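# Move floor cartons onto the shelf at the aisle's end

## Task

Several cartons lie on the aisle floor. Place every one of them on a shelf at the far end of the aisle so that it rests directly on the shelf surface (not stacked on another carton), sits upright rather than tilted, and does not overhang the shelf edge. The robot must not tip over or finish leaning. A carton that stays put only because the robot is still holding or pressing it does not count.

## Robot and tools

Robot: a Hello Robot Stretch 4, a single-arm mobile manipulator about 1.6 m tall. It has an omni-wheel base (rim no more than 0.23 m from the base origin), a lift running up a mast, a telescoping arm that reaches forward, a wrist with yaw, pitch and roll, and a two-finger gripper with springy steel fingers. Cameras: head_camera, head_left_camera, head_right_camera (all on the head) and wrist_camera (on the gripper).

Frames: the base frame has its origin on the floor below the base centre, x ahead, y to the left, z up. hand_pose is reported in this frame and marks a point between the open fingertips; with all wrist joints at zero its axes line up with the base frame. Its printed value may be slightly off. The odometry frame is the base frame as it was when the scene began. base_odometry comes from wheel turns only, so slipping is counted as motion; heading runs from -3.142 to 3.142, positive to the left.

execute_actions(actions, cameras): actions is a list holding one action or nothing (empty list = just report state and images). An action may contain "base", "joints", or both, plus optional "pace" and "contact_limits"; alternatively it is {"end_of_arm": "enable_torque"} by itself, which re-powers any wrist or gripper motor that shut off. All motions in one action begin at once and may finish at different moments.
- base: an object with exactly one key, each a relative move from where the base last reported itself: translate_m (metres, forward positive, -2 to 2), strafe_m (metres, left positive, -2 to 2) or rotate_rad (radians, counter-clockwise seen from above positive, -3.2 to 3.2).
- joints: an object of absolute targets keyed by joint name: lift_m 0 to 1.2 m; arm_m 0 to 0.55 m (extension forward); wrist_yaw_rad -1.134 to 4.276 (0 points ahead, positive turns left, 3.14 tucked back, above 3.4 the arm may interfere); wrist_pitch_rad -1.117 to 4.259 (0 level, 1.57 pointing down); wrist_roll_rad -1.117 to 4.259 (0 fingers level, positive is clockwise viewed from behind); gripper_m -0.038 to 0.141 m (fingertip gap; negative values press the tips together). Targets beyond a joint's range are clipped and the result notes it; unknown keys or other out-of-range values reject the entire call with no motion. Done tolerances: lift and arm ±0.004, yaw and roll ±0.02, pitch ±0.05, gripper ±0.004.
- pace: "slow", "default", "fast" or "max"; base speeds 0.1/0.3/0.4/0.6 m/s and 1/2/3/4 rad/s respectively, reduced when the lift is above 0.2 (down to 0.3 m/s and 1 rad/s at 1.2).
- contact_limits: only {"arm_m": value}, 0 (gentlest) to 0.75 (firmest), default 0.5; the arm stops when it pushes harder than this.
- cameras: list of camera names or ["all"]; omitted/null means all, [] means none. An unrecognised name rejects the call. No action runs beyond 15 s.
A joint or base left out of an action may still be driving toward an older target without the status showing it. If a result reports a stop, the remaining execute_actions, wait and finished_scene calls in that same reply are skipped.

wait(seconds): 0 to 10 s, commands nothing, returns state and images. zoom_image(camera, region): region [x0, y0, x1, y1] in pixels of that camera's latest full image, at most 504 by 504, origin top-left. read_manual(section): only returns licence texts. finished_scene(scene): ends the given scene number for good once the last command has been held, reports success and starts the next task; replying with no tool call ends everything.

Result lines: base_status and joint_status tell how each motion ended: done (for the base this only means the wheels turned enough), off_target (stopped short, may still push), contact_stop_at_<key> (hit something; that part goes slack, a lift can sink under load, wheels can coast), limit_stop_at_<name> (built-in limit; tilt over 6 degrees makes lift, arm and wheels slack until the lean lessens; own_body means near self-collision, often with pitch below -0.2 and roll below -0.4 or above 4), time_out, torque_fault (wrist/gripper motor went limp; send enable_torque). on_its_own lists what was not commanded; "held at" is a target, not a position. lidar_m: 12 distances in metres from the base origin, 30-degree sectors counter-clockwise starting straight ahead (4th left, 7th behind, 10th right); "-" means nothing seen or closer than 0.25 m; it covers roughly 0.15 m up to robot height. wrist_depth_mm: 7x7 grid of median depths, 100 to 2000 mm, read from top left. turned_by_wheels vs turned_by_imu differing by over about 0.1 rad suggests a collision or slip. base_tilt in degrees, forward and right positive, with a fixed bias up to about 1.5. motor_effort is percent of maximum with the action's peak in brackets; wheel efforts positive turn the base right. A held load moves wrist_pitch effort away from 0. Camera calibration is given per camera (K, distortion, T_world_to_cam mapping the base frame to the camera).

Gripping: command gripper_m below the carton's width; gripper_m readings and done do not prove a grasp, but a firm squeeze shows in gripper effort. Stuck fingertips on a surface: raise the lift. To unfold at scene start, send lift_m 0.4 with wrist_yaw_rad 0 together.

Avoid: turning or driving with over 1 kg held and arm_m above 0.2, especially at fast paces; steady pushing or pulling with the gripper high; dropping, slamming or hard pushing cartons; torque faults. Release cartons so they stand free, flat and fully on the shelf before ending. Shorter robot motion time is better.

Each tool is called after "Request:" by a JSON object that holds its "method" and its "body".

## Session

Request:
{"method": "execute_actions", "body": {"actions": []}}

Scene clock: 0.00 s.
base_odometry: x=+0.000 y=+0.000 heading=+0.000 (m, m, rad; odometry frame)
turned_by_wheels: +0.000 (rad since the last result)
turned_by_imu: +0.000 (rad since the last result)
base_tilt: forward=-0.2 right=-0.1 (deg)
lidar_m: 1.51 2.01 2.71 1.32 0.65 0.63 1.55 1.09 1.03 1.04 1.36 1.47
base_status: not commanded
joint_positions: lift_m=+0.285 arm_m=+0.000 wrist_yaw_rad=+3.204 wrist_pitch_rad=-0.009 wrist_roll_rad=-0.009 gripper_m=+0.057
joint_status: not commanded
motor_effort: lift_m=+18 arm_m=+0 wrist_yaw_rad=+0 wrist_pitch_rad=-5 wrist_roll_rad=-1 gripper_m=-5 wheel_0=+0 wheel_1=-1 wheel_2=+0 (%)
hand_pose: x=-0.1225 y=+0.0692 z=+0.4655 quat_wxyz=(-0.031, +0.005, -0.004, +0.999) (m; base frame)
wrist_depth_mm: - - 139 - - - 559 / - - 138 - - - 554 / - 112 138 - - - 554 / 143 140 177 - - - 554 / 211 1255 1537 - - - 549 / 210 1205 214 1618 196 1366 549 / 215 1008 1118 - 1138 585 549
pictures: head_camera, head_left_camera, head_right_camera, wrist_camera
camera_calibration (this result's frames):
wrist_camera: T_world_to_cam=[[-0.0785116, 0.996367, 0.032993, -0.0940142], [-0.0074777, 0.0325057, -0.999444, 0.516322], [-0.996885, -0.0787146, 0.00489846, 0.110497], [0, 0, 0, 1]] pos_world=[0.106632, 0.0855869, 0.518595]
Images, in order (width x height): head_camera 420x560, head_left_camera 420x672, head_right_camera 420x672, wrist_camera 616x392.

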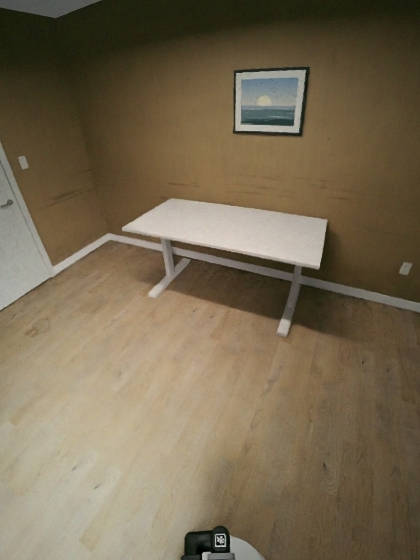

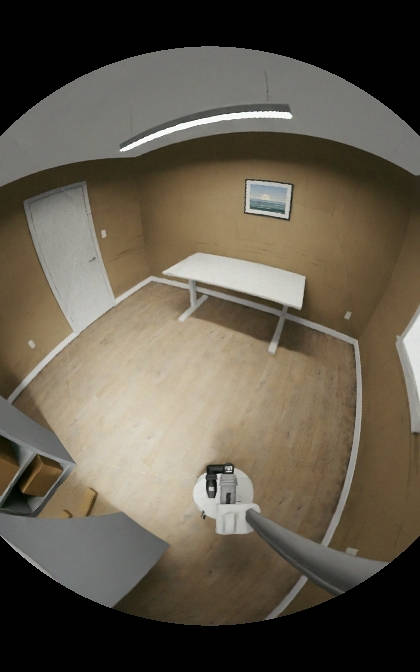

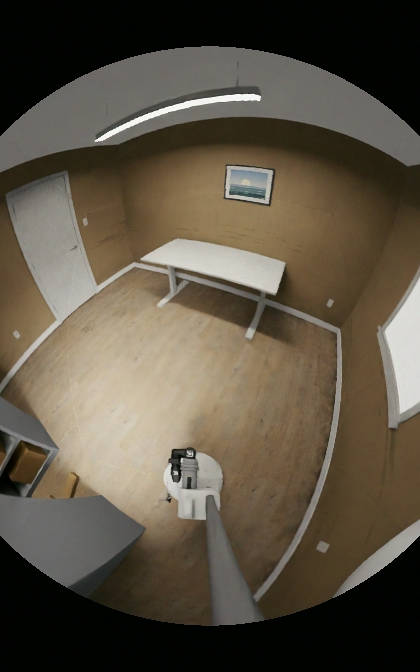

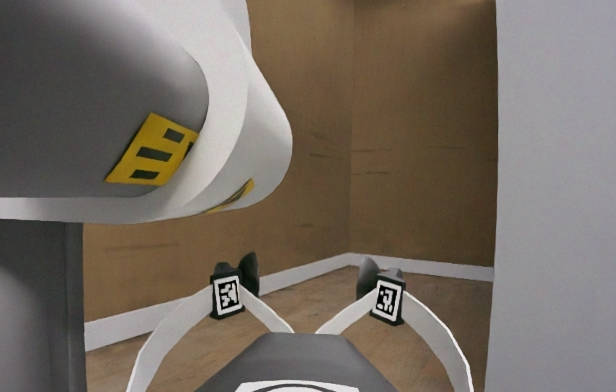

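Request:
{"method": "execute_actions", "body": {"actions": [{"base":{"rotate_rad":2.0},"pace":"fast"}], "cameras": ["head_camera"]}}

Scene clock: 2.30 s.
base_odometry: x=+0.000 y=+0.000 heading=+2.000 (m, m, rad; odometry frame)
turned_by_wheels: +2.000 (rad since the last result)
turned_by_imu: +2.007 (rad since the last result)
base_tilt: forward=-0.3 right=-0.1 (deg)
lidar_m: 0.67 0.63 1.71 1.13 1.01 1.03 1.26 1.48 1.49 1.86 2.72 1.33
base_status: done
joint_positions: lift_m=+0.285 arm_m=+0.000 wrist_yaw_rad=+3.204 wrist_pitch_rad=-0.009 wrist_roll_rad=-0.009 gripper_m=+0.057
joint_status: not commanded
motor_effort: lift_m=+18(18) arm_m=+0(0) wrist_yaw_rad=-3(1) wrist_pitch_rad=-5(5) wrist_roll_rad=-2(4) gripper_m=-4(8) wheel_0=+0(10) wheel_1=+1(11) wheel_2=+2(9) (%)
hand_pose: x=-0.1225 y=+0.0692 z=+0.4655 quat_wxyz=(-0.031, +0.005, -0.004, +0.999) (m; base frame)
wrist_depth_mm: - - 139 1756 1308 1078 891 / - - 138 1756 1336 1060 878 / - 112 139 1618 1308 1042 891 / 143 140 178 1708 1308 1042 891 / 211 - - 1808 1308 1060 891 / 211 1537 215 1618 196 1025 866 / 214 991 1098 - 1118 960 854
pictures: head_camera
Images, in order (width x height): head_camera 420x560.

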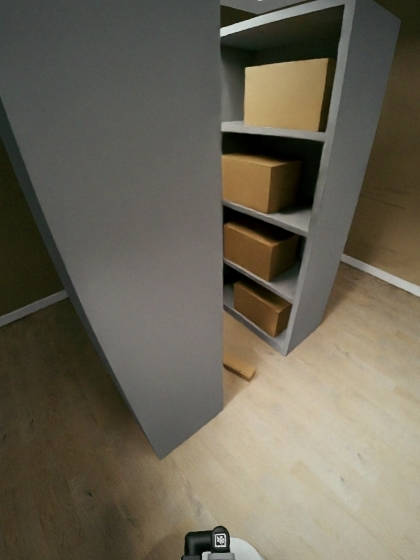

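Request:
{"method": "execute_actions", "body": {"actions": [{"base":{"rotate_rad":0.66},"pace":"fast","joints":{"lift_m":0.4,"wrist_yaw_rad":0,"gripper_m":0.14}}], "cameras": []}}

Request:
{"method": "execute_actions", "body": {"actions": [{"base":{"strafe_m":-0.82},"pace":"fast","joints":{"wrist_pitch_rad":0.8}}], "cameras": ["head_camera","wrist_camera"]}}

Scene clock: 5.20 s.
base_odometry: x=+0.000 y=+0.000 heading=+2.660 (m, m, rad; odometry frame)
turned_by_wheels: +0.660 (rad since the last result)
turned_by_imu: +0.663 (rad since the last result)
base_tilt: forward=-0.3 right=-0.1 (deg)
lidar_m: 0.60 1.45 1.06 1.02 1.07 1.40 1.47 1.55 2.14 2.73 1.31 0.64
base_status: done
joint_positions: lift_m=+0.400 arm_m=+0.000 wrist_yaw_rad=+0.001 wrist_pitch_rad=-0.009 wrist_roll_rad=-0.009 gripper_m=+0.140
joint_status: all done
motor_effort: lift_m=+21(23) arm_m=+0(0) wrist_yaw_rad=-4(7) wrist_pitch_rad=-4(5) wrist_roll_rad=-4(3) gripper_m=+0(0) wheel_0=-2(10) wheel_1=-1(11) wheel_2=+1(10) (%)
hand_pose: x=+0.4594 y=-0.0872 z=+0.5807 quat_wxyz=(+1.000, -0.004, -0.005, +0.000) (m; base frame)
wrist_depth_mm: 1537 - - - 392 392 392 / 1464 - - - 389 394 392 / 1499 - - - 392 392 392 / 1464 - - - 392 397 392 / 1499 - - 1255 397 394 394 / 1464 1618 1576 397 394 394 394 / 1255 1229 1336 - 394 399 394
pictures: none
No camera images: the call's "cameras" was empty. Leave "cameras" out to get every camera's image.

Scene clock: 8.40 s.
base_odometry: x=+0.380 y=+0.727 heading=+2.660 (m, m, rad; odometry frame)
turned_by_wheels: +0.000 (rad since the last result)
turned_by_imu: -0.002 (rad since the last result)
base_tilt: forward=-0.2 right=-0.1 (deg)
lidar_m: 1.08 0.67 0.90 1.84 1.93 1.55 1.46 1.52 1.94 1.90 0.90 0.71
base_status: done
joint_positions: lift_m=+0.400 arm_m=+0.000 wrist_yaw_rad=+0.000 wrist_pitch_rad=+0.801 wrist_roll_rad=-0.009 gripper_m=+0.140
joint_status: all done
motor_effort: lift_m=+21(21) arm_m=+0(0) wrist_yaw_rad=-1(3) wrist_pitch_rad=-3(4) wrist_roll_rad=-2(3) gripper_m=-2(1) wheel_0=-1(11) wheel_1=+0(17) wheel_2=+0(1) (%)
hand_pose: x=+0.3716 y=-0.0873 z=+0.3708 quat_wxyz=(+0.921, -0.004, +0.390, +0.002) (m; base frame)
wrist_depth_mm: 661 732 1255 1366 1182 585 373 / 723 778 1060 1060 1008 559 402 / 508 798 891 904 878 504 459 / 559 723 750 750 768 554 539 / 647 654 676 676 676 647 640 / 580 574 574 603 585 574 597 / 539 530 544 - 549 539 544
pictures: head_camera, wrist_camera
camera_calibration (this result's frames):
wrist_camera: T_world_to_cam=[[0.0351881, -0.999318, 0.0112375, -0.104669], [-0.720672, -0.0331635, -0.692483, 0.575967], [0.692383, 0.0162687, -0.721347, 0.241109], [0, 0, 0, 1]] pos_world=[0.251826, -0.089419, 0.573947]
Images, in order (width x height): head_camera 420x560, wrist_camera 616x392.

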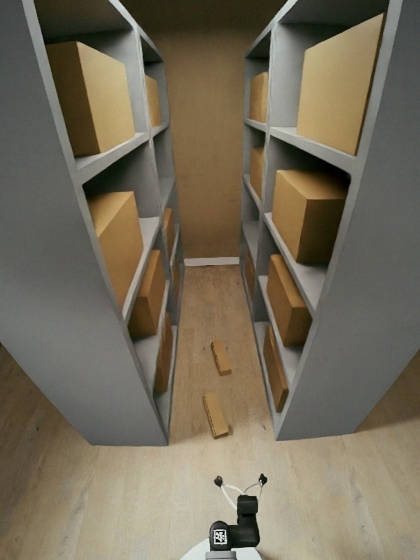

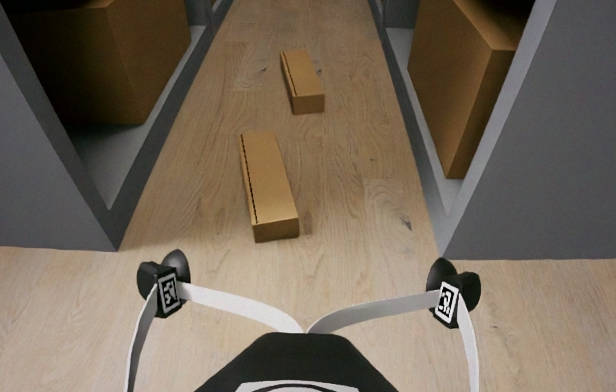

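Request:
{"method": "execute_actions", "body": {"actions": [{"base":{"rotate_rad":0.073},"joints":{"arm_m":0.419,"lift_m":0.14,"wrist_yaw_rad":0.194}}], "cameras": ["wrist_camera"]}}

Scene clock: 11.83 s.
base_odometry: x=+0.380 y=+0.727 heading=+2.732 (m, m, rad; odometry frame)
turned_by_wheels: +0.072 (rad since the last result)
turned_by_imu: +0.073 (rad since the last result)
base_tilt: forward=-0.3 right=-0.1 (deg)
lidar_m: 0.84 0.67 0.97 1.84 1.95 1.50 1.45 1.56 1.94 1.89 0.84 0.71
base_status: done
joint_positions: lift_m=+0.140 arm_m=+0.418 wrist_yaw_rad=+0.194 wrist_pitch_rad=+0.802 wrist_roll_rad=-0.009 gripper_m=+0.140
joint_status: all done
motor_effort: lift_m=+16(20) arm_m=+7(6) wrist_yaw_rad=-1(5) wrist_pitch_rad=-3(4) wrist_roll_rad=-2(3) gripper_m=+1(1) wheel_0=-3(7) wheel_1=-3(7) wheel_2=-2(7) (%)
hand_pose: x=+0.8024 y=-0.0471 z=+0.1112 quat_wxyz=(+0.916, -0.042, +0.388, +0.091) (m; base frame)
wrist_depth_mm: 327 415 585 715 723 741 715 / 359 430 564 580 544 580 609 / 373 430 488 492 473 480 504 / 338 407 421 343 421 424 424 / 347 368 368 303 366 370 368 / 320 315 310 270 312 314 325 / 293 289 298 - 296 291 296
pictures: wrist_camera
camera_calibration (this result's frames):
wrist_camera: T_world_to_cam=[[0.226929, -0.973846, 0.0112357, -0.229307], [-0.700867, -0.171307, -0.692415, 0.68555], [0.676231, 0.149254, -0.721412, -0.225857], [0, 0, 0, 1]] pos_world=[0.685247, -0.0721604, 0.314326]
Images, in order (width x height): wrist_camera 616x392.

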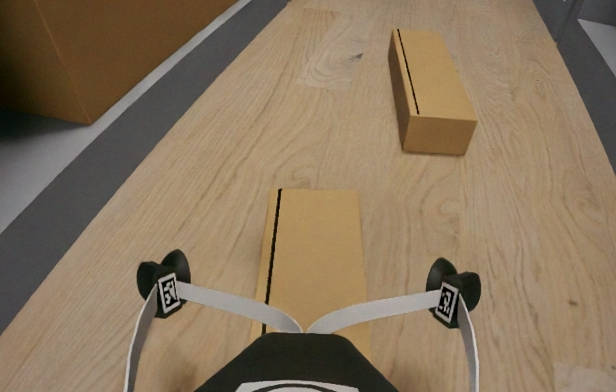

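Request:
{"method": "execute_actions", "body": {"actions": [{"joints":{"lift_m":0.064}}], "cameras": []}}

Request:
{"method": "execute_actions", "body": {"actions": [{"joints":{"gripper_m":0.03}}], "cameras": []}}

Request:
{"method": "execute_actions", "body": {"actions": [{"joints":{"lift_m":0.2,"wrist_yaw_rad":0.0},"base":{"rotate_rad":-0.052}}], "cameras": ["head_camera"]}}

Scene clock: 13.47 s.
base_odometry: x=+0.380 y=+0.727 heading=+2.732 (m, m, rad; odometry frame)
turned_by_wheels: +0.000 (rad since the last result)
turned_by_imu: +0.000 (rad since the last result)
base_tilt: forward=-0.2 right=-0.1 (deg)
lidar_m: 0.84 0.65 0.95 1.83 1.93 1.52 1.44 1.55 1.94 1.89 0.82 0.71
base_status: not commanded
joint_positions: lift_m=+0.064 arm_m=+0.418 wrist_yaw_rad=+0.194 wrist_pitch_rad=+0.802 wrist_roll_rad=-0.009 gripper_m=+0.140
joint_status: all done
motor_effort: lift_m=+15(16) arm_m=+7(8) wrist_yaw_rad=-2(2) wrist_pitch_rad=-3(3) wrist_roll_rad=+0(3) gripper_m=-2(2) wheel_0=-3(2) wheel_1=-3(3) wheel_2=-2(2) (%)
hand_pose: x=+0.8024 y=-0.0471 z=+0.0352 quat_wxyz=(+0.916, -0.042, +0.388, +0.091) (m; base frame)
wrist_depth_mm: 325 392 530 549 512 525 564 / 322 413 442 442 433 410 462 / 324 368 368 281 370 375 377 / 307 317 317 241 309 320 320 / 274 277 271 211 267 279 279 / 244 237 196 189 195 236 245 / 222 218 220 - 217 221 -
pictures: none
No camera images: the call's "cameras" was empty. Leave "cameras" out to get every camera's image.

Scene clock: 15.57 s.
base_odometry: x=+0.380 y=+0.727 heading=+2.732 (m, m, rad; odometry frame)
turned_by_wheels: +0.000 (rad since the last result)
turned_by_imu: +0.000 (rad since the last result)
base_tilt: forward=-0.3 right=-0.1 (deg)
lidar_m: 0.89 0.66 0.97 1.84 1.94 1.50 1.47 1.57 1.94 1.89 0.83 0.70
base_status: not commanded
joint_positions: lift_m=+0.064 arm_m=+0.418 wrist_yaw_rad=+0.194 wrist_pitch_rad=+0.802 wrist_roll_rad=-0.009 gripper_m=+0.031
joint_status: all done
motor_effort: lift_m=+16(16) arm_m=+7(7) wrist_yaw_rad=-3(1) wrist_pitch_rad=-4(4) wrist_roll_rad=-3(2) gripper_m=-31(32) wheel_0=-2(3) wheel_1=-3(3) wheel_2=-2(2) (%)
hand_pose: x=+0.8023 y=-0.0471 z=+0.0351 quat_wxyz=(+0.916, -0.042, +0.388, +0.091) (m; base frame)
wrist_depth_mm: 327 394 530 544 512 525 564 / 322 407 439 442 427 415 462 / 324 370 368 264 375 373 379 / 309 317 309 227 310 319 317 / 274 276 270 199 266 278 278 / 242 238 181 176 181 247 246 / 222 220 215 - 216 220 -
pictures: none
No camera images: the call's "cameras" was empty. Leave "cameras" out to get every camera's image.

Scene clock: 17.20 s.
base_odometry: x=+0.380 y=+0.727 heading=+2.681 (m, m, rad; odometry frame)
turned_by_wheels: -0.052 (rad since the last result)
turned_by_imu: -0.052 (rad since the last result)
base_tilt: forward=-0.3 right=-0.1 (deg)
lidar_m: 0.64 0.69 0.90 1.83 1.92 1.55 1.43 1.53 1.95 1.90 0.87 0.70
base_status: done
joint_positions: lift_m=+0.200 arm_m=+0.418 wrist_yaw_rad=+0.001 wrist_pitch_rad=+0.802 wrist_roll_rad=-0.009 gripper_m=+0.031
joint_status: all done
motor_effort: lift_m=+22(23) arm_m=+7(7) wrist_yaw_rad=-4(8) wrist_pitch_rad=-5(4) wrist_roll_rad=-2(4) gripper_m=-31(31) wheel_0=+1(5) wheel_1=+1(4) wheel_2=+1(7) (%)
hand_pose: x=+0.7893 y=-0.0873 z=+0.1706 quat_wxyz=(+0.921, -0.004, +0.390, +0.002) (m; base frame)
wrist_depth_mm: 484 668 842 854 854 691 415 / 484 647 691 621 699 585 413 / 462 580 580 264 591 544 404 / 469 496 484 227 484 492 392 / 421 436 424 199 418 439 377 / 379 377 180 176 181 389 373 / 347 345 340 - 340 347 347
pictures: head_camera
Images, in order (width x height): head_camera 420x560.

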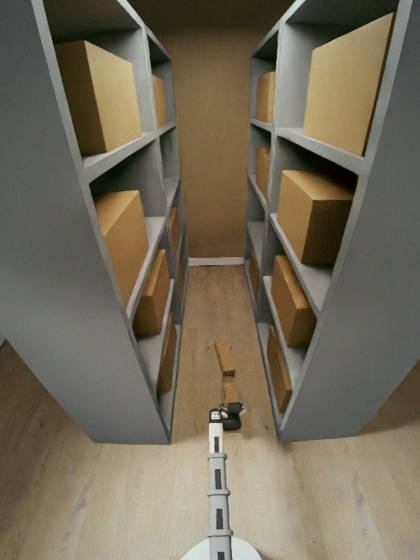

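Request:
{"method": "execute_actions", "body": {"actions": [{"joints":{"arm_m":0.55},"base":{"translate_m":0.82}}], "cameras": ["head_camera"]}}

Request:
{"method": "execute_actions", "body": {"actions": [{"joints":{"lift_m":0.063}}], "cameras": []}}

Request:
{"method": "execute_actions", "body": {"actions": [{"joints":{"gripper_m":0.14}}], "cameras": []}}

Request:
{"method": "execute_actions", "body": {"actions": [{"joints":{"lift_m":0.16}}], "cameras": []}}

Request:
{"method": "execute_actions", "body": {"actions": [{"joints":{"arm_m":0.0,"lift_m":0.3},"base":{"translate_m":-0.15}}], "cameras": ["head_camera","wrist_camera"]}}

Scene clock: 21.90 s.
base_odometry: x=-0.355 y=+1.091 heading=+2.681 (m, m, rad; odometry frame)
turned_by_wheels: +0.001 (rad since the last result)
turned_by_imu: -0.002 (rad since the last result)
base_tilt: forward=-0.3 right=-0.1 (deg)
lidar_m: 0.80 0.35 0.26 0.25 0.25 2.40 3.13 2.66 0.34 0.33 0.35 0.49
base_status: done
joint_positions: lift_m=+0.200 arm_m=+0.549 wrist_yaw_rad=+0.000 wrist_pitch_rad=+0.802 wrist_roll_rad=-0.009 gripper_m=+0.031
joint_status: all done
motor_effort: lift_m=+21(22) arm_m=+7(10) wrist_yaw_rad=-2(3) wrist_pitch_rad=-5(5) wrist_roll_rad=-2(3) gripper_m=-31(32) wheel_0=+3(7) wheel_1=+3(9) wheel_2=+2(8) (%)
hand_pose: x=+0.9201 y=-0.0874 z=+0.1706 quat_wxyz=(+0.921, -0.004, +0.390, +0.002) (m; base frame)
wrist_depth_mm: 466 707 820 820 809 691 436 / 462 634 691 707 707 580 436 / 462 564 574 264 585 549 427 / 445 500 484 226 488 492 407 / 424 439 427 198 418 442 399 / 384 375 181 177 180 387 375 / 349 345 340 - 342 347 353
pictures: head_camera
Images, in order (width x height): head_camera 420x560.

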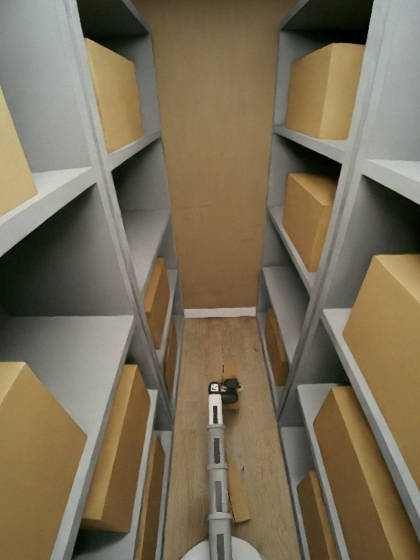

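Scene clock: 23.53 s.
base_odometry: x=-0.355 y=+1.091 heading=+2.681 (m, m, rad; odometry frame)
turned_by_wheels: +0.000 (rad since the last result)
turned_by_imu: +0.000 (rad since the last result)
base_tilt: forward=-0.2 right=-0.1 (deg)
lidar_m: 0.95 0.35 0.26 0.25 0.26 2.39 3.11 2.69 0.36 0.33 0.36 0.49
base_status: not commanded
joint_positions: lift_m=+0.063 arm_m=+0.549 wrist_yaw_rad=+0.000 wrist_pitch_rad=+0.802 wrist_roll_rad=-0.009 gripper_m=+0.031
joint_status: all done
motor_effort: lift_m=+16(19) arm_m=+7(7) wrist_yaw_rad=-1(1) wrist_pitch_rad=-4(5) wrist_roll_rad=-3(4) gripper_m=-31(32) wheel_0=+3(3) wheel_1=+3(3) wheel_2=+2(2) (%)
hand_pose: x=+0.9201 y=-0.0874 z=+0.0340 quat_wxyz=(+0.921, -0.004, +0.390, +0.002) (m; base frame)
wrist_depth_mm: 439 535 535 549 544 530 407 / 415 442 442 439 442 449 407 / 368 366 364 264 368 373 364 / 315 314 306 227 309 317 320 / 272 274 267 199 264 277 277 / 241 236 180 177 180 245 243 / 220 218 215 - 215 219 -
pictures: none
No camera images: the call's "cameras" was empty. Leave "cameras" out to get every camera's image.

Scene clock: 25.63 s.
base_odometry: x=-0.355 y=+1.091 heading=+2.681 (m, m, rad; odometry frame)
turned_by_wheels: +0.000 (rad since the last result)
turned_by_imu: +0.000 (rad since the last result)
base_tilt: forward=-0.2 right=-0.1 (deg)
lidar_m: 0.97 0.35 0.26 0.25 0.26 2.38 3.11 2.66 0.35 0.34 0.35 0.51
base_status: not commanded
joint_positions: lift_m=+0.063 arm_m=+0.549 wrist_yaw_rad=+0.000 wrist_pitch_rad=+0.801 wrist_roll_rad=-0.009 gripper_m=+0.140
joint_status: all done
motor_effort: lift_m=+16(16) arm_m=+7(7) wrist_yaw_rad=-2(2) wrist_pitch_rad=-2(5) wrist_roll_rad=-1(3) gripper_m=-1(32) wheel_0=+3(4) wheel_1=+3(3) wheel_2=+2(2) (%)
hand_pose: x=+0.9203 y=-0.0874 z=+0.0342 quat_wxyz=(+0.921, -0.004, +0.390, +0.002) (m; base frame)
wrist_depth_mm: 439 535 544 535 549 525 404 / 413 445 442 445 442 452 404 / 370 368 366 277 373 373 364 / 314 314 317 239 309 319 319 / 272 276 268 211 271 278 277 / 242 238 195 187 196 235 245 / 221 219 215 - 219 220 -
pictures: none
No camera images: the call's "cameras" was empty. Leave "cameras" out to get every camera's image.

Scene clock: 27.07 s.
base_odometry: x=-0.355 y=+1.091 heading=+2.681 (m, m, rad; odometry frame)
turned_by_wheels: +0.000 (rad since the last result)
turned_by_imu: +0.000 (rad since the last result)
base_tilt: forward=-0.2 right=-0.1 (deg)
lidar_m: 0.97 0.36 0.26 0.25 0.27 2.39 3.12 2.65 0.33 0.33 0.35 0.50
base_status: not commanded
joint_positions: lift_m=+0.160 arm_m=+0.549 wrist_yaw_rad=+0.000 wrist_pitch_rad=+0.801 wrist_roll_rad=-0.009 gripper_m=+0.140
joint_status: all done
motor_effort: lift_m=+22(23) arm_m=+7(7) wrist_yaw_rad=-2(2) wrist_pitch_rad=-3(3) wrist_roll_rad=-1(4) gripper_m=+0(1) wheel_0=+4(3) wheel_1=+3(3) wheel_2=+2(2) (%)
hand_pose: x=+0.9203 y=-0.0874 z=+0.1307 quat_wxyz=(+0.921, -0.004, +0.390, +0.002) (m; base frame)
wrist_depth_mm: 466 661 759 768 778 634 436 / 459 591 621 621 621 580 439 / 445 521 517 517 521 512 410 / 427 449 445 449 452 452 394 / 384 389 392 325 394 392 384 / 340 332 334 289 334 332 345 / 314 307 315 - 315 309 315
pictures: none
No camera images: the call's "cameras" was empty. Leave "cameras" out to get every camera's image.

Scene clock: 29.73 s.
base_odometry: x=-0.220 y=+1.025 heading=+2.681 (m, m, rad; odometry frame)
turned_by_wheels: +0.000 (rad since the last result)
turned_by_imu: +0.000 (rad since the last result)
base_tilt: forward=-0.3 right=-0.1 (deg)
lidar_m: 0.97 0.34 0.26 0.25 2.09 2.25 2.21 2.26 2.04 0.33 0.35 0.51
base_status: done
joint_positions: lift_m=+0.300 arm_m=+0.001 wrist_yaw_rad=+0.000 wrist_pitch_rad=+0.802 wrist_roll_rad=-0.009 gripper_m=+0.140
joint_status: all done
motor_effort: lift_m=+21(23) arm_m=-8(8) wrist_yaw_rad=+0(1) wrist_pitch_rad=-4(4) wrist_roll_rad=-3(1) gripper_m=+0(0) wheel_0=-1(6) wheel_1=-1(8) wheel_2=-1(8) (%)
hand_pose: x=+0.3728 y=-0.0874 z=+0.2707 quat_wxyz=(+0.921, -0.004, +0.390, +0.002) (m; base frame)
wrist_depth_mm: 564 640 1060 1098 1025 564 544 / 480 676 878 854 891 634 609 / 488 683 741 741 741 661 634 / 492 621 634 580 640 564 530 / 462 559 559 504 559 504 407 / 466 477 477 433 477 449 404 / 439 436 452 - 455 445 379
pictures: head_camera, wrist_camera
camera_calibration (this result's frames):
wrist_camera: T_world_to_cam=[[0.0347185, -0.999334, 0.0112285, -0.103507], [-0.72099, -0.0328256, -0.692168, 0.507542], [0.692076, 0.0159354, -0.721649, 0.168185], [0, 0, 0, 1]] pos_world=[0.253129, -0.0894575, 0.473838]
Images, in order (width x height): head_camera 420x560, wrist_camera 616x392.

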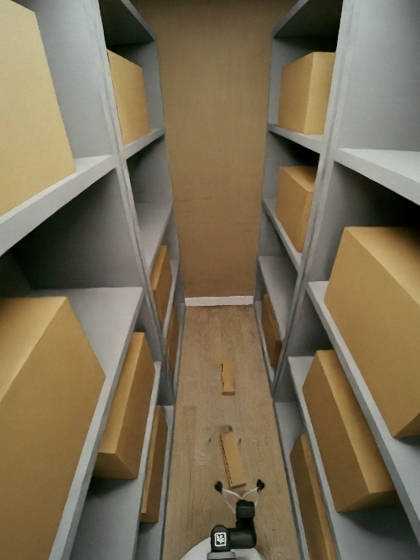

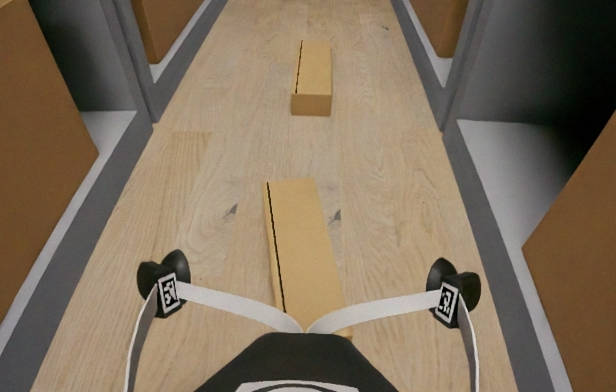

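Request:
{"method": "execute_actions", "body": {"actions": [{"base":{"strafe_m":-0.03},"joints":{"arm_m":0.164,"lift_m":0.14,"wrist_yaw_rad":0.164}}], "cameras": ["wrist_camera"]}}

Scene clock: 31.93 s.
base_odometry: x=-0.207 y=+1.051 heading=+2.681 (m, m, rad; odometry frame)
turned_by_wheels: +0.000 (rad since the last result)
turned_by_imu: +0.000 (rad since the last result)
base_tilt: forward=-0.2 right=-0.1 (deg)
lidar_m: 1.08 0.41 0.28 0.27 2.06 2.24 2.20 2.31 2.04 0.29 0.33 0.44
base_status: done
joint_positions: lift_m=+0.140 arm_m=+0.163 wrist_yaw_rad=+0.164 wrist_pitch_rad=+0.802 wrist_roll_rad=-0.009 gripper_m=+0.140
joint_status: all done
motor_effort: lift_m=+16(20) arm_m=+8(9) wrist_yaw_rad=-2(3) wrist_pitch_rad=-4(4) wrist_roll_rad=-3(2) gripper_m=+1(1) wheel_0=+2(9) wheel_1=+0(7) wheel_2=-1(0) (%)
hand_pose: x=+0.5458 y=-0.0535 z=+0.1112 quat_wxyz=(+0.918, -0.036, +0.389, +0.077) (m; base frame)
wrist_depth_mm: 466 517 699 707 683 723 559 / 459 544 585 574 554 591 492 / 413 492 492 492 496 500 455 / 410 421 421 345 421 427 413 / 364 366 359 301 370 370 370 / 322 315 281 268 315 315 327 / 293 290 300 - 300 293 297
pictures: wrist_camera
camera_calibration (this result's frames):
wrist_camera: T_world_to_cam=[[0.197413, -0.980256, 0.0112396, -0.161595], [-0.705748, -0.150069, -0.692387, 0.508447], [0.680403, 0.128754, -0.721439, -0.0547995], [0, 0, 0, 1]] pos_world=[0.428022, -0.0750469, 0.314323]
Images, in order (width x height): wrist_camera 616x392.

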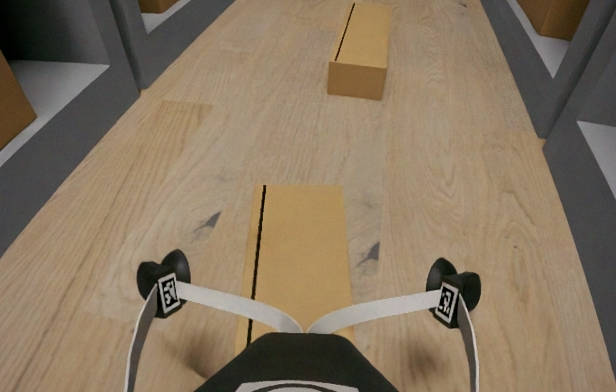

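Request:
{"method": "execute_actions", "body": {"actions": [{"joints":{"lift_m":0.064,"wrist_yaw_rad":0.2}}], "cameras": []}}

Request:
{"method": "execute_actions", "body": {"actions": [{"joints":{"gripper_m":0.03}}], "cameras": []}}

Request:
{"method": "execute_actions", "body": {"actions": [{"joints":{"lift_m":0.2,"wrist_yaw_rad":0.0}}], "cameras": []}}

Request:
{"method": "execute_actions", "body": {"actions": [{"joints":{"lift_m":0.64,"arm_m":0.3},"base":{"translate_m":0.65}}], "cameras": ["head_camera","head_right_camera","wrist_camera"]}}

Scene clock: 33.63 s.
base_odometry: x=-0.207 y=+1.051 heading=+2.681 (m, m, rad; odometry frame)
turned_by_wheels: +0.000 (rad since the last result)
turned_by_imu: +0.000 (rad since the last result)
base_tilt: forward=-0.2 right=-0.1 (deg)
lidar_m: 1.08 0.41 0.29 0.27 2.07 2.24 2.18 2.29 2.04 0.30 0.32 0.46
base_status: not commanded
joint_positions: lift_m=+0.064 arm_m=+0.163 wrist_yaw_rad=+0.199 wrist_pitch_rad=+0.802 wrist_roll_rad=-0.009 gripper_m=+0.140
joint_status: all done
motor_effort: lift_m=+16(17) arm_m=+7(8) wrist_yaw_rad=-1(3) wrist_pitch_rad=-3(4) wrist_roll_rad=-3(2) gripper_m=-4(3) wheel_0=+2(1) wheel_1=+0(0) wheel_2=-1(1) (%)
hand_pose: x=+0.5476 y=-0.0459 z=+0.0352 quat_wxyz=(+0.916, -0.043, +0.388, +0.093) (m; base frame)
wrist_depth_mm: 394 496 554 539 488 574 535 / 387 449 445 445 449 452 469 / 366 373 373 281 370 377 379 / 319 317 310 242 312 322 324 / 276 278 266 213 273 279 281 / 244 239 193 189 198 237 247 / 222 221 216 - 220 222 -
pictures: none
No camera images: the call's "cameras" was empty. Leave "cameras" out to get every camera's image.

Scene clock: 35.73 s.
base_odometry: x=-0.207 y=+1.051 heading=+2.681 (m, m, rad; odometry frame)
turned_by_wheels: +0.000 (rad since the last result)
turned_by_imu: +0.000 (rad since the last result)
base_tilt: forward=-0.2 right=-0.1 (deg)
lidar_m: 1.10 0.41 0.29 0.27 2.03 2.27 2.20 2.27 2.05 0.29 0.31 0.48
base_status: not commanded
joint_positions: lift_m=+0.064 arm_m=+0.163 wrist_yaw_rad=+0.200 wrist_pitch_rad=+0.802 wrist_roll_rad=-0.009 gripper_m=+0.031
joint_status: all done
motor_effort: lift_m=+16(16) arm_m=+8(7) wrist_yaw_rad=-1(0) wrist_pitch_rad=-4(3) wrist_roll_rad=-2(3) gripper_m=-31(34) wheel_0=+2(2) wheel_1=+0(0) wheel_2=-1(1) (%)
hand_pose: x=+0.5476 y=-0.0459 z=+0.0352 quat_wxyz=(+0.916, -0.043, +0.388, +0.093) (m; base frame)
wrist_depth_mm: 397 492 549 535 488 569 535 / 379 449 445 449 449 455 466 / 364 370 370 265 373 377 377 / 319 319 307 226 309 320 320 / 274 277 272 199 268 279 281 / 243 239 180 177 181 247 246 / 223 221 217 - 192 220 -
pictures: none
No camera images: the call's "cameras" was empty. Leave "cameras" out to get every camera's image.

Scene clock: 37.37 s.
base_odometry: x=-0.207 y=+1.051 heading=+2.681 (m, m, rad; odometry frame)
turned_by_wheels: +0.000 (rad since the last result)
turned_by_imu: +0.000 (rad since the last result)
base_tilt: forward=-0.3 right=-0.1 (deg)
lidar_m: 0.61 0.39 0.29 0.26 2.05 2.21 2.21 2.30 2.03 0.29 0.32 0.46
base_status: not commanded
joint_positions: lift_m=+0.200 arm_m=+0.163 wrist_yaw_rad=+0.001 wrist_pitch_rad=+0.802 wrist_roll_rad=-0.009 gripper_m=+0.031
joint_status: all done
motor_effort: lift_m=+22(23) arm_m=+7(7) wrist_yaw_rad=-4(5) wrist_pitch_rad=-4(5) wrist_roll_rad=-4(3) gripper_m=-32(29) wheel_0=+2(1) wheel_1=+0(0) wheel_2=-1(1) (%)
hand_pose: x=+0.5343 y=-0.0873 z=+0.1706 quat_wxyz=(+0.921, -0.004, +0.390, +0.002) (m; base frame)
wrist_depth_mm: 496 707 854 798 842 554 394 / 488 647 699 647 707 496 436 / 500 585 591 265 591 500 473 / 477 496 484 228 492 473 402 / 436 439 430 200 418 430 359 / 382 375 181 177 181 387 340 / 347 347 343 - 255 347 332
pictures: none
No camera images: the call's "cameras" was empty. Leave "cameras" out to get every camera's image.

Scene clock: 41.00 s.
base_odometry: x=-0.789 y=+1.340 heading=+2.681 (m, m, rad; odometry frame)
turned_by_wheels: +0.001 (rad since the last result)
turned_by_imu: -0.001 (rad since the last result)
base_tilt: forward=-0.2 right=-0.1 (deg)
lidar_m: 0.74 0.39 0.27 0.27 0.28 0.41 3.69 0.46 0.33 0.30 0.34 0.45
base_status: done
joint_positions: lift_m=+0.640 arm_m=+0.299 wrist_yaw_rad=+0.000 wrist_pitch_rad=+0.802 wrist_roll_rad=-0.009 gripper_m=+0.031
joint_status: all done
motor_effort: lift_m=+21(22) arm_m=+7(9) wrist_yaw_rad=-3(3) wrist_pitch_rad=-4(4) wrist_roll_rad=-1(3) gripper_m=-33(29) wheel_0=+3(8) wheel_1=+4(12) wheel_2=+1(8) (%)
hand_pose: x=+0.6702 y=-0.0874 z=+0.6106 quat_wxyz=(+0.921, -0.004, +0.390, +0.002) (m; base frame)
wrist_depth_mm: 564 609 615 609 597 559 539 / 530 668 676 691 668 569 539 / 508 750 778 264 741 668 445 / 854 866 904 227 831 798 392 / 842 866 931 199 831 842 364 / 508 768 181 177 181 500 473 / 525 707 741 - 424 459 442
pictures: head_camera, head_right_camera, wrist_camera
camera_calibration (this result's frames):
wrist_camera: T_world_to_cam=[[0.0349363, -0.999327, 0.0112244, -0.117748], [-0.721138, -0.0329835, -0.692005, 0.957229], [0.69191, 0.0160817, -0.721805, 0.20793], [0, 0, 0, 1]] pos_world=[0.550539, -0.0894401, 0.813814]
Images, in order (width x height): head_camera 420x560, head_right_camera 420x672, wrist_camera 616x392.

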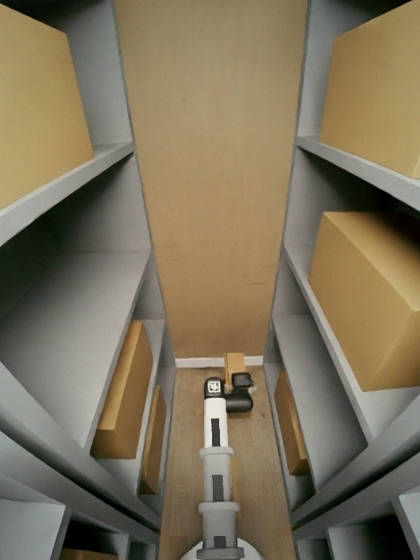

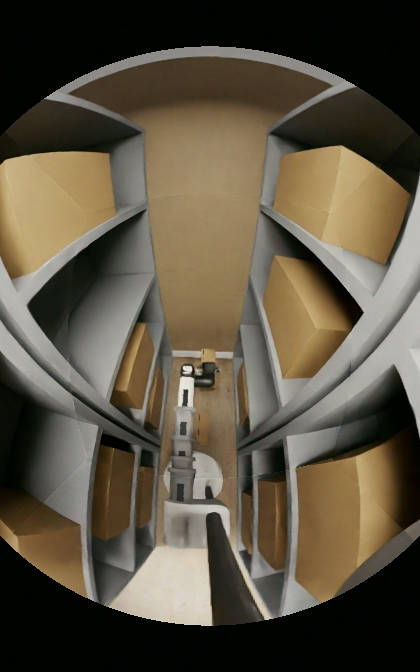

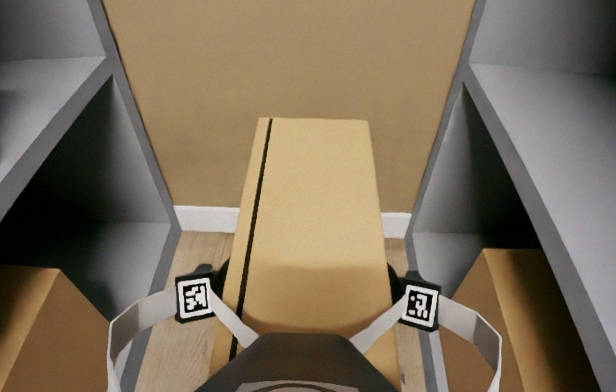

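Request:
{"method": "execute_actions", "body": {"actions": [{"joints":{"arm_m":0.55,"wrist_yaw_rad":-1.03},"base":{"rotate_rad":-0.2}}], "cameras": ["head_camera","wrist_camera"]}}

Scene clock: 43.43 s.
base_odometry: x=-0.789 y=+1.340 heading=+2.482 (m, m, rad; odometry frame)
turned_by_wheels: -0.200 (rad since the last result)
turned_by_imu: -0.201 (rad since the last result)
base_tilt: forward=-0.2 right=-0.1 (deg)
lidar_m: 0.70 0.50 0.31 0.26 0.26 0.32 0.69 0.58 0.36 0.30 0.32 0.40
base_status: done
joint_positions: lift_m=+0.640 arm_m=+0.549 wrist_yaw_rad=-1.029 wrist_pitch_rad=+0.802 wrist_roll_rad=-0.009 gripper_m=+0.031
joint_status: all done
motor_effort: lift_m=+21(22) arm_m=+7(9) wrist_yaw_rad=-5(10) wrist_pitch_rad=-5(5) wrist_roll_rad=-2(3) gripper_m=-30(32) wheel_0=+2(9) wheel_1=+1(7) wheel_2=-1(8) (%)
hand_pose: x=+0.7479 y=-0.2169 z=+0.6106 quat_wxyz=(+0.802, +0.189, +0.342, -0.452) (m; base frame)
wrist_depth_mm: 442 549 615 569 521 473 452 / 455 525 525 521 521 512 480 / 436 436 442 264 442 442 449 / 373 370 364 228 368 379 379 / 345 325 320 200 315 330 330 / 585 330 181 177 181 293 290 / 654 715 462 - 211 260 265
pictures: head_camera, wrist_camera
camera_calibration (this result's frames):
wrist_camera: T_world_to_cam=[[-0.838432, -0.544891, 0.0112398, 0.501912], [-0.399908, 0.601072, -0.691943, 0.90626], [0.370278, -0.584642, -0.721864, 0.266487], [0, 0, 0, 1]] pos_world=[0.684565, -0.115441, 0.813807]
Images, in order (width x height): head_camera 420x560, wrist_camera 616x392.

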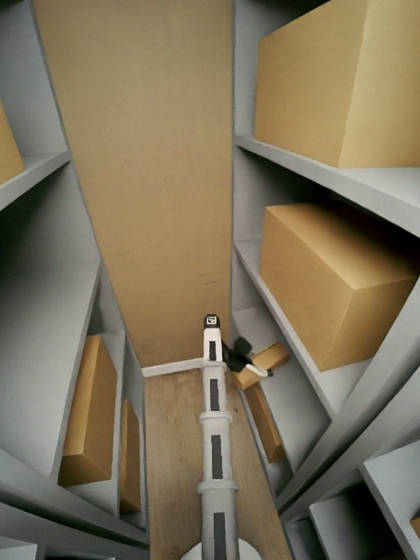

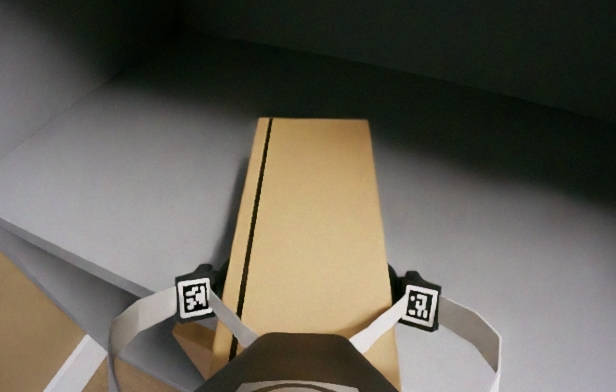

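Request:
{"method": "execute_actions", "body": {"actions": [{"joints":{"lift_m":0.62},"base":{"rotate_rad":-0.34},"pace":"slow"}], "cameras": ["head_camera","wrist_camera"]}}

Scene clock: 45.13 s.
base_odometry: x=-0.789 y=+1.340 heading=+2.142 (m, m, rad; odometry frame)
turned_by_wheels: -0.339 (rad since the last result)
turned_by_imu: -0.341 (rad since the last result)
base_tilt: forward=-0.2 right=-0.1 (deg)
lidar_m: 0.46 1.10 0.40 0.28 0.26 0.29 0.39 2.79 0.48 0.34 0.30 0.33
base_status: done
joint_positions: lift_m=+0.620 arm_m=+0.549 wrist_yaw_rad=-1.029 wrist_pitch_rad=+0.802 wrist_roll_rad=-0.009 gripper_m=+0.031
joint_status: all done
motor_effort: lift_m=+16(20) arm_m=+7(7) wrist_yaw_rad=-4(4) wrist_pitch_rad=-5(5) wrist_roll_rad=-3(2) gripper_m=-32(31) wheel_0=+3(9) wheel_1=+3(9) wheel_2=+2(8) (%)
hand_pose: x=+0.7479 y=-0.2169 z=+0.5911 quat_wxyz=(+0.802, +0.189, +0.342, -0.452) (m; base frame)
wrist_depth_mm: 342 338 336 334 332 325 324 / 379 379 377 373 370 364 359 / 407 404 407 264 399 399 379 / 345 345 340 228 343 351 345 / 301 303 297 199 293 309 306 / 265 260 181 176 182 272 271 / 242 241 236 - 202 242 -
pictures: head_camera, wrist_camera
camera_calibration (this result's frames):
wrist_camera: T_world_to_cam=[[-0.838463, -0.544843, 0.0112404, 0.502167], [-0.399875, 0.601095, -0.691943, 0.892727], [0.370244, -0.584663, -0.721864, 0.252405], [0, 0, 0, 1]] pos_world=[0.684575, -0.115439, 0.794274]
Images, in order (width x height): head_camera 420x560, wrist_camera 616x392.

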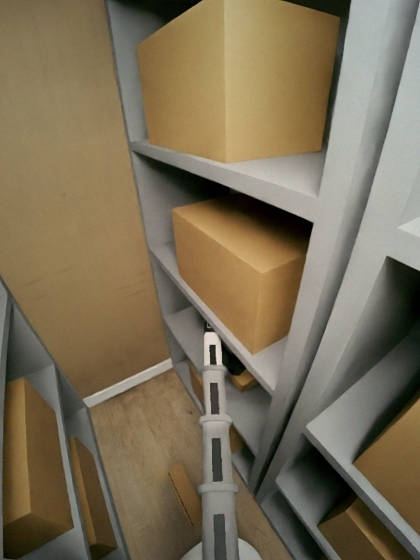

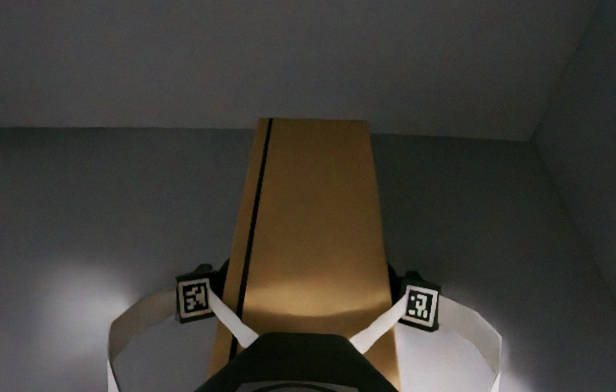

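Request:
{"method": "execute_actions", "body": {"actions": [{"joints":{"lift_m":0.598}}], "cameras": []}}

Request:
{"method": "execute_actions", "body": {"actions": [{"joints":{"gripper_m":0.14}}], "cameras": []}}

Request:
{"method": "execute_actions", "body": {"actions": [{"joints":{"lift_m":0.62,"wrist_pitch_rad":0.45}}], "cameras": []}}

Request:
{"method": "execute_actions", "body": {"actions": [{"base":{"rotate_rad":0.54}}], "cameras": ["head_camera","wrist_camera"]}}

Scene clock: 46.50 s.
base_odometry: x=-0.789 y=+1.340 heading=+2.142 (m, m, rad; odometry frame)
turned_by_wheels: +0.000 (rad since the last result)
turned_by_imu: +0.000 (rad since the last result)
base_tilt: forward=-0.2 right=-0.1 (deg)
lidar_m: 0.46 1.12 0.41 0.28 0.26 0.28 0.39 2.77 0.46 0.32 0.30 0.32
base_status: not commanded
joint_positions: lift_m=+0.598 arm_m=+0.549 wrist_yaw_rad=-1.029 wrist_pitch_rad=+0.802 wrist_roll_rad=-0.009 gripper_m=+0.031
joint_status: all done
motor_effort: lift_m=+16(15) arm_m=+7(7) wrist_yaw_rad=-4(4) wrist_pitch_rad=-5(5) wrist_roll_rad=-4(3) gripper_m=-31(32) wheel_0=+3(3) wheel_1=+3(3) wheel_2=+2(2) (%)
hand_pose: x=+0.7479 y=-0.2169 z=+0.5691 quat_wxyz=(+0.802, +0.189, +0.342, -0.452) (m; base frame)
wrist_depth_mm: 340 334 336 336 330 322 324 / 375 377 377 370 368 364 357 / 370 368 370 264 373 375 364 / 315 317 309 226 312 324 324 / 273 278 272 200 267 279 281 / 243 239 180 177 182 248 248 / 221 220 216 - 192 221 -
pictures: none
No camera images: the call's "cameras" was empty. Leave "cameras" out to get every camera's image.

Scene clock: 48.60 s.
base_odometry: x=-0.789 y=+1.340 heading=+2.142 (m, m, rad; odometry frame)
turned_by_wheels: +0.000 (rad since the last result)
turned_by_imu: +0.000 (rad since the last result)
base_tilt: forward=-0.2 right=-0.1 (deg)
lidar_m: 0.44 1.11 0.41 0.29 0.27 0.28 0.39 2.79 0.47 0.32 0.29 0.31
base_status: not commanded
joint_positions: lift_m=+0.598 arm_m=+0.549 wrist_yaw_rad=-1.029 wrist_pitch_rad=+0.802 wrist_roll_rad=-0.009 gripper_m=+0.140
joint_status: all done
motor_effort: lift_m=+16(15) arm_m=+7(8) wrist_yaw_rad=-3(5) wrist_pitch_rad=-3(5) wrist_roll_rad=-2(2) gripper_m=-1(35) wheel_0=+2(3) wheel_1=+3(3) wheel_2=+2(2) (%)
hand_pose: x=+0.7480 y=-0.2170 z=+0.5692 quat_wxyz=(+0.802, +0.188, +0.342, -0.452) (m; base frame)
wrist_depth_mm: 340 336 336 338 330 325 324 / 377 379 379 373 370 364 357 / 373 373 370 283 377 379 364 / 317 317 317 244 312 322 325 / 274 279 272 213 276 282 282 / 242 237 198 189 196 238 247 / 222 220 222 - 221 223 -
pictures: none
No camera images: the call's "cameras" was empty. Leave "cameras" out to get every camera's image.

Scene clock: 49.43 s.
base_odometry: x=-0.789 y=+1.340 heading=+2.142 (m, m, rad; odometry frame)
turned_by_wheels: +0.000 (rad since the last result)
turned_by_imu: +0.000 (rad since the last result)
base_tilt: forward=-0.3 right=-0.1 (deg)
lidar_m: 0.46 1.11 0.42 0.28 0.26 0.28 0.41 2.77 0.46 0.33 0.32 0.32
base_status: not commanded
joint_positions: lift_m=+0.620 arm_m=+0.549 wrist_yaw_rad=-1.030 wrist_pitch_rad=+0.453 wrist_roll_rad=-0.009 gripper_m=+0.140
joint_status: all done
motor_effort: lift_m=+22(23) arm_m=+7(8) wrist_yaw_rad=-3(2) wrist_pitch_rad=-6(11) wrist_roll_rad=-2(3) gripper_m=+0(3) wheel_0=+3(2) wheel_1=+3(3) wheel_2=+2(2) (%)
hand_pose: x=+0.7783 y=-0.2674 z=+0.6718 quat_wxyz=(+0.849, +0.107, +0.197, -0.479) (m; base frame)
wrist_depth_mm: 317 315 314 314 310 306 304 / 336 336 334 329 329 325 322 / 364 362 359 355 351 349 347 / 394 387 387 382 379 375 362 / 424 415 418 415 410 402 373 / 370 362 357 312 362 362 364 / 322 317 332 - 332 325 334
pictures: none
No camera images: the call's "cameras" was empty. Leave "cameras" out to get every camera's image.

Scene clock: 50.77 s.
base_odometry: x=-0.789 y=+1.340 heading=+2.682 (m, m, rad; odometry frame)
turned_by_wheels: +0.540 (rad since the last result)
turned_by_imu: +0.542 (rad since the last result)
base_tilt: forward=-0.2 right=+0.0 (deg)
lidar_m: 1.05 0.39 0.29 0.25 0.29 0.42 3.70 0.45 0.31 0.31 0.33 0.48
base_status: done
joint_positions: lift_m=+0.620 arm_m=+0.549 wrist_yaw_rad=-1.030 wrist_pitch_rad=+0.452 wrist_roll_rad=-0.009 gripper_m=+0.140
joint_status: not commanded
motor_effort: lift_m=+21(22) arm_m=+7(7) wrist_yaw_rad=-3(1) wrist_pitch_rad=-5(6) wrist_roll_rad=-4(2) gripper_m=+3(2) wheel_0=+0(10) wheel_1=-1(10) wheel_2=-1(10) (%)
hand_pose: x=+0.7784 y=-0.2674 z=+0.6719 quat_wxyz=(+0.849, +0.107, +0.197, -0.479) (m; base frame)
wrist_depth_mm: 399 421 535 691 647 564 517 / 410 442 574 741 676 585 535 / 427 473 609 768 715 627 564 / 445 504 580 621 627 621 585 / 462 512 477 484 484 488 484 / 477 554 421 389 362 362 389 / 500 591 715 - 336 324 332
pictures: head_camera, wrist_camera
camera_calibration (this result's frames):
wrist_camera: T_world_to_cam=[[-0.841611, -0.539615, 0.0225134, 0.495503], [-0.255096, 0.360427, -0.897228, 0.952058], [0.476044, -0.76086, -0.440992, -0.0482273], [0, 0, 0, 1]] pos_world=[0.682845, -0.11246, 0.82179]
Images, in order (width x height): head_camera 420x560, wrist_camera 616x392.

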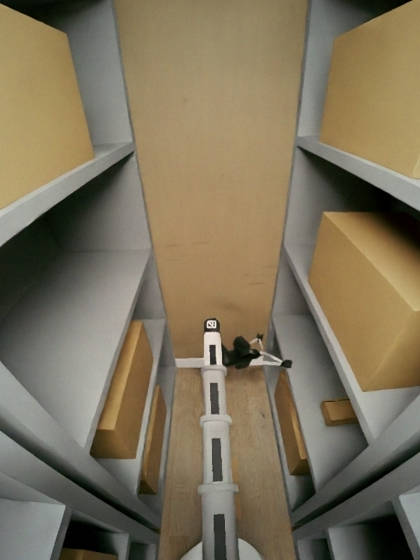

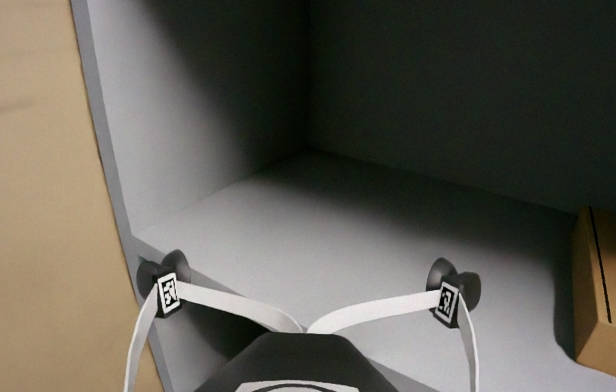

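Request:
{"method": "execute_actions", "body": {"actions": [{"base":{"rotate_rad":0.136},"joints":{"arm_m":0.051,"wrist_yaw_rad":-0.136,"lift_m":0.5}}], "cameras": []}}

Request:
{"method": "execute_actions", "body": {"actions": [{"joints":{"lift_m":0.14,"wrist_pitch_rad":0.8},"pace":"fast"}], "cameras": ["wrist_camera"]}}

Scene clock: 53.63 s.
base_odometry: x=-0.789 y=+1.340 heading=+2.818 (m, m, rad; odometry frame)
turned_by_wheels: +0.136 (rad since the last result)
turned_by_imu: +0.136 (rad since the last result)
base_tilt: forward=-0.3 right=-0.1 (deg)
lidar_m: 0.70 0.35 0.26 0.27 0.30 0.48 3.59 0.40 0.32 0.30 0.36 0.55
base_status: done
joint_positions: lift_m=+0.500 arm_m=+0.052 wrist_yaw_rad=-0.136 wrist_pitch_rad=+0.452 wrist_roll_rad=-0.009 gripper_m=+0.140
joint_status: all done
motor_effort: lift_m=+16(21) arm_m=-8(7) wrist_yaw_rad=-1(4) wrist_pitch_rad=-6(6) wrist_roll_rad=-3(2) gripper_m=-2(1) wheel_0=-2(7) wheel_1=-2(9) wheel_2=+1(9) (%)
hand_pose: x=+0.4684 y=-0.1218 z=+0.5524 quat_wxyz=(+0.972, +0.011, +0.224, -0.065) (m; base frame)
wrist_depth_mm: 469 750 788 788 778 723 715 / 466 788 831 842 842 750 768 / 469 842 904 891 891 661 559 / 931 931 960 960 946 904 407 / 569 976 1025 1042 1008 621 597 / 496 603 866 946 878 504 480 / 484 640 820 - 798 539 427
pictures: none
No camera images: the call's "cameras" was empty. Leave "cameras" out to get every camera's image.

Scene clock: 55.63 s.
base_odometry: x=-0.789 y=+1.340 heading=+2.818 (m, m, rad; odometry frame)
turned_by_wheels: +0.000 (rad since the last result)
turned_by_imu: +0.000 (rad since the last result)
base_tilt: forward=-0.3 right=-0.1 (deg)
lidar_m: 0.69 0.36 0.26 0.26 0.29 0.49 3.61 0.40 0.33 0.31 0.37 0.58
base_status: not commanded
joint_positions: lift_m=+0.140 arm_m=+0.052 wrist_yaw_rad=-0.136 wrist_pitch_rad=+0.802 wrist_roll_rad=-0.009 gripper_m=+0.140
joint_status: all done
motor_effort: lift_m=+16(16) arm_m=-7(7) wrist_yaw_rad=-1(3) wrist_pitch_rad=-3(5) wrist_roll_rad=+0(3) gripper_m=-4(2) wheel_0=-2(2) wheel_1=-2(2) wheel_2=+1(1) (%)
hand_pose: x=+0.4101 y=-0.1138 z=+0.1111 quat_wxyz=(+0.919, +0.022, +0.389, -0.061) (m; base frame)
wrist_depth_mm: 466 621 732 723 732 603 433 / 455 569 591 591 597 554 436 / 439 488 488 488 500 500 407 / 407 421 421 345 424 427 394 / 364 368 370 303 373 368 362 / 322 319 315 270 314 315 329 / 294 293 300 - 300 294 298
pictures: wrist_camera
camera_calibration (this result's frames):
wrist_camera: T_world_to_cam=[[-0.101051, -0.994817, 0.0112643, -0.0731958], [-0.718533, 0.0651466, -0.692435, 0.433349], [0.688112, -0.0780652, -0.721393, 0.0185708], [0, 0, 0, 1]] pos_world=[0.2912, -0.0995979, 0.314287]
Images, in order (width x height): wrist_camera 616x392.

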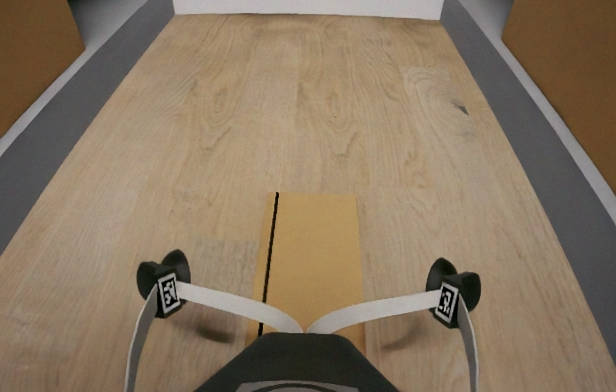

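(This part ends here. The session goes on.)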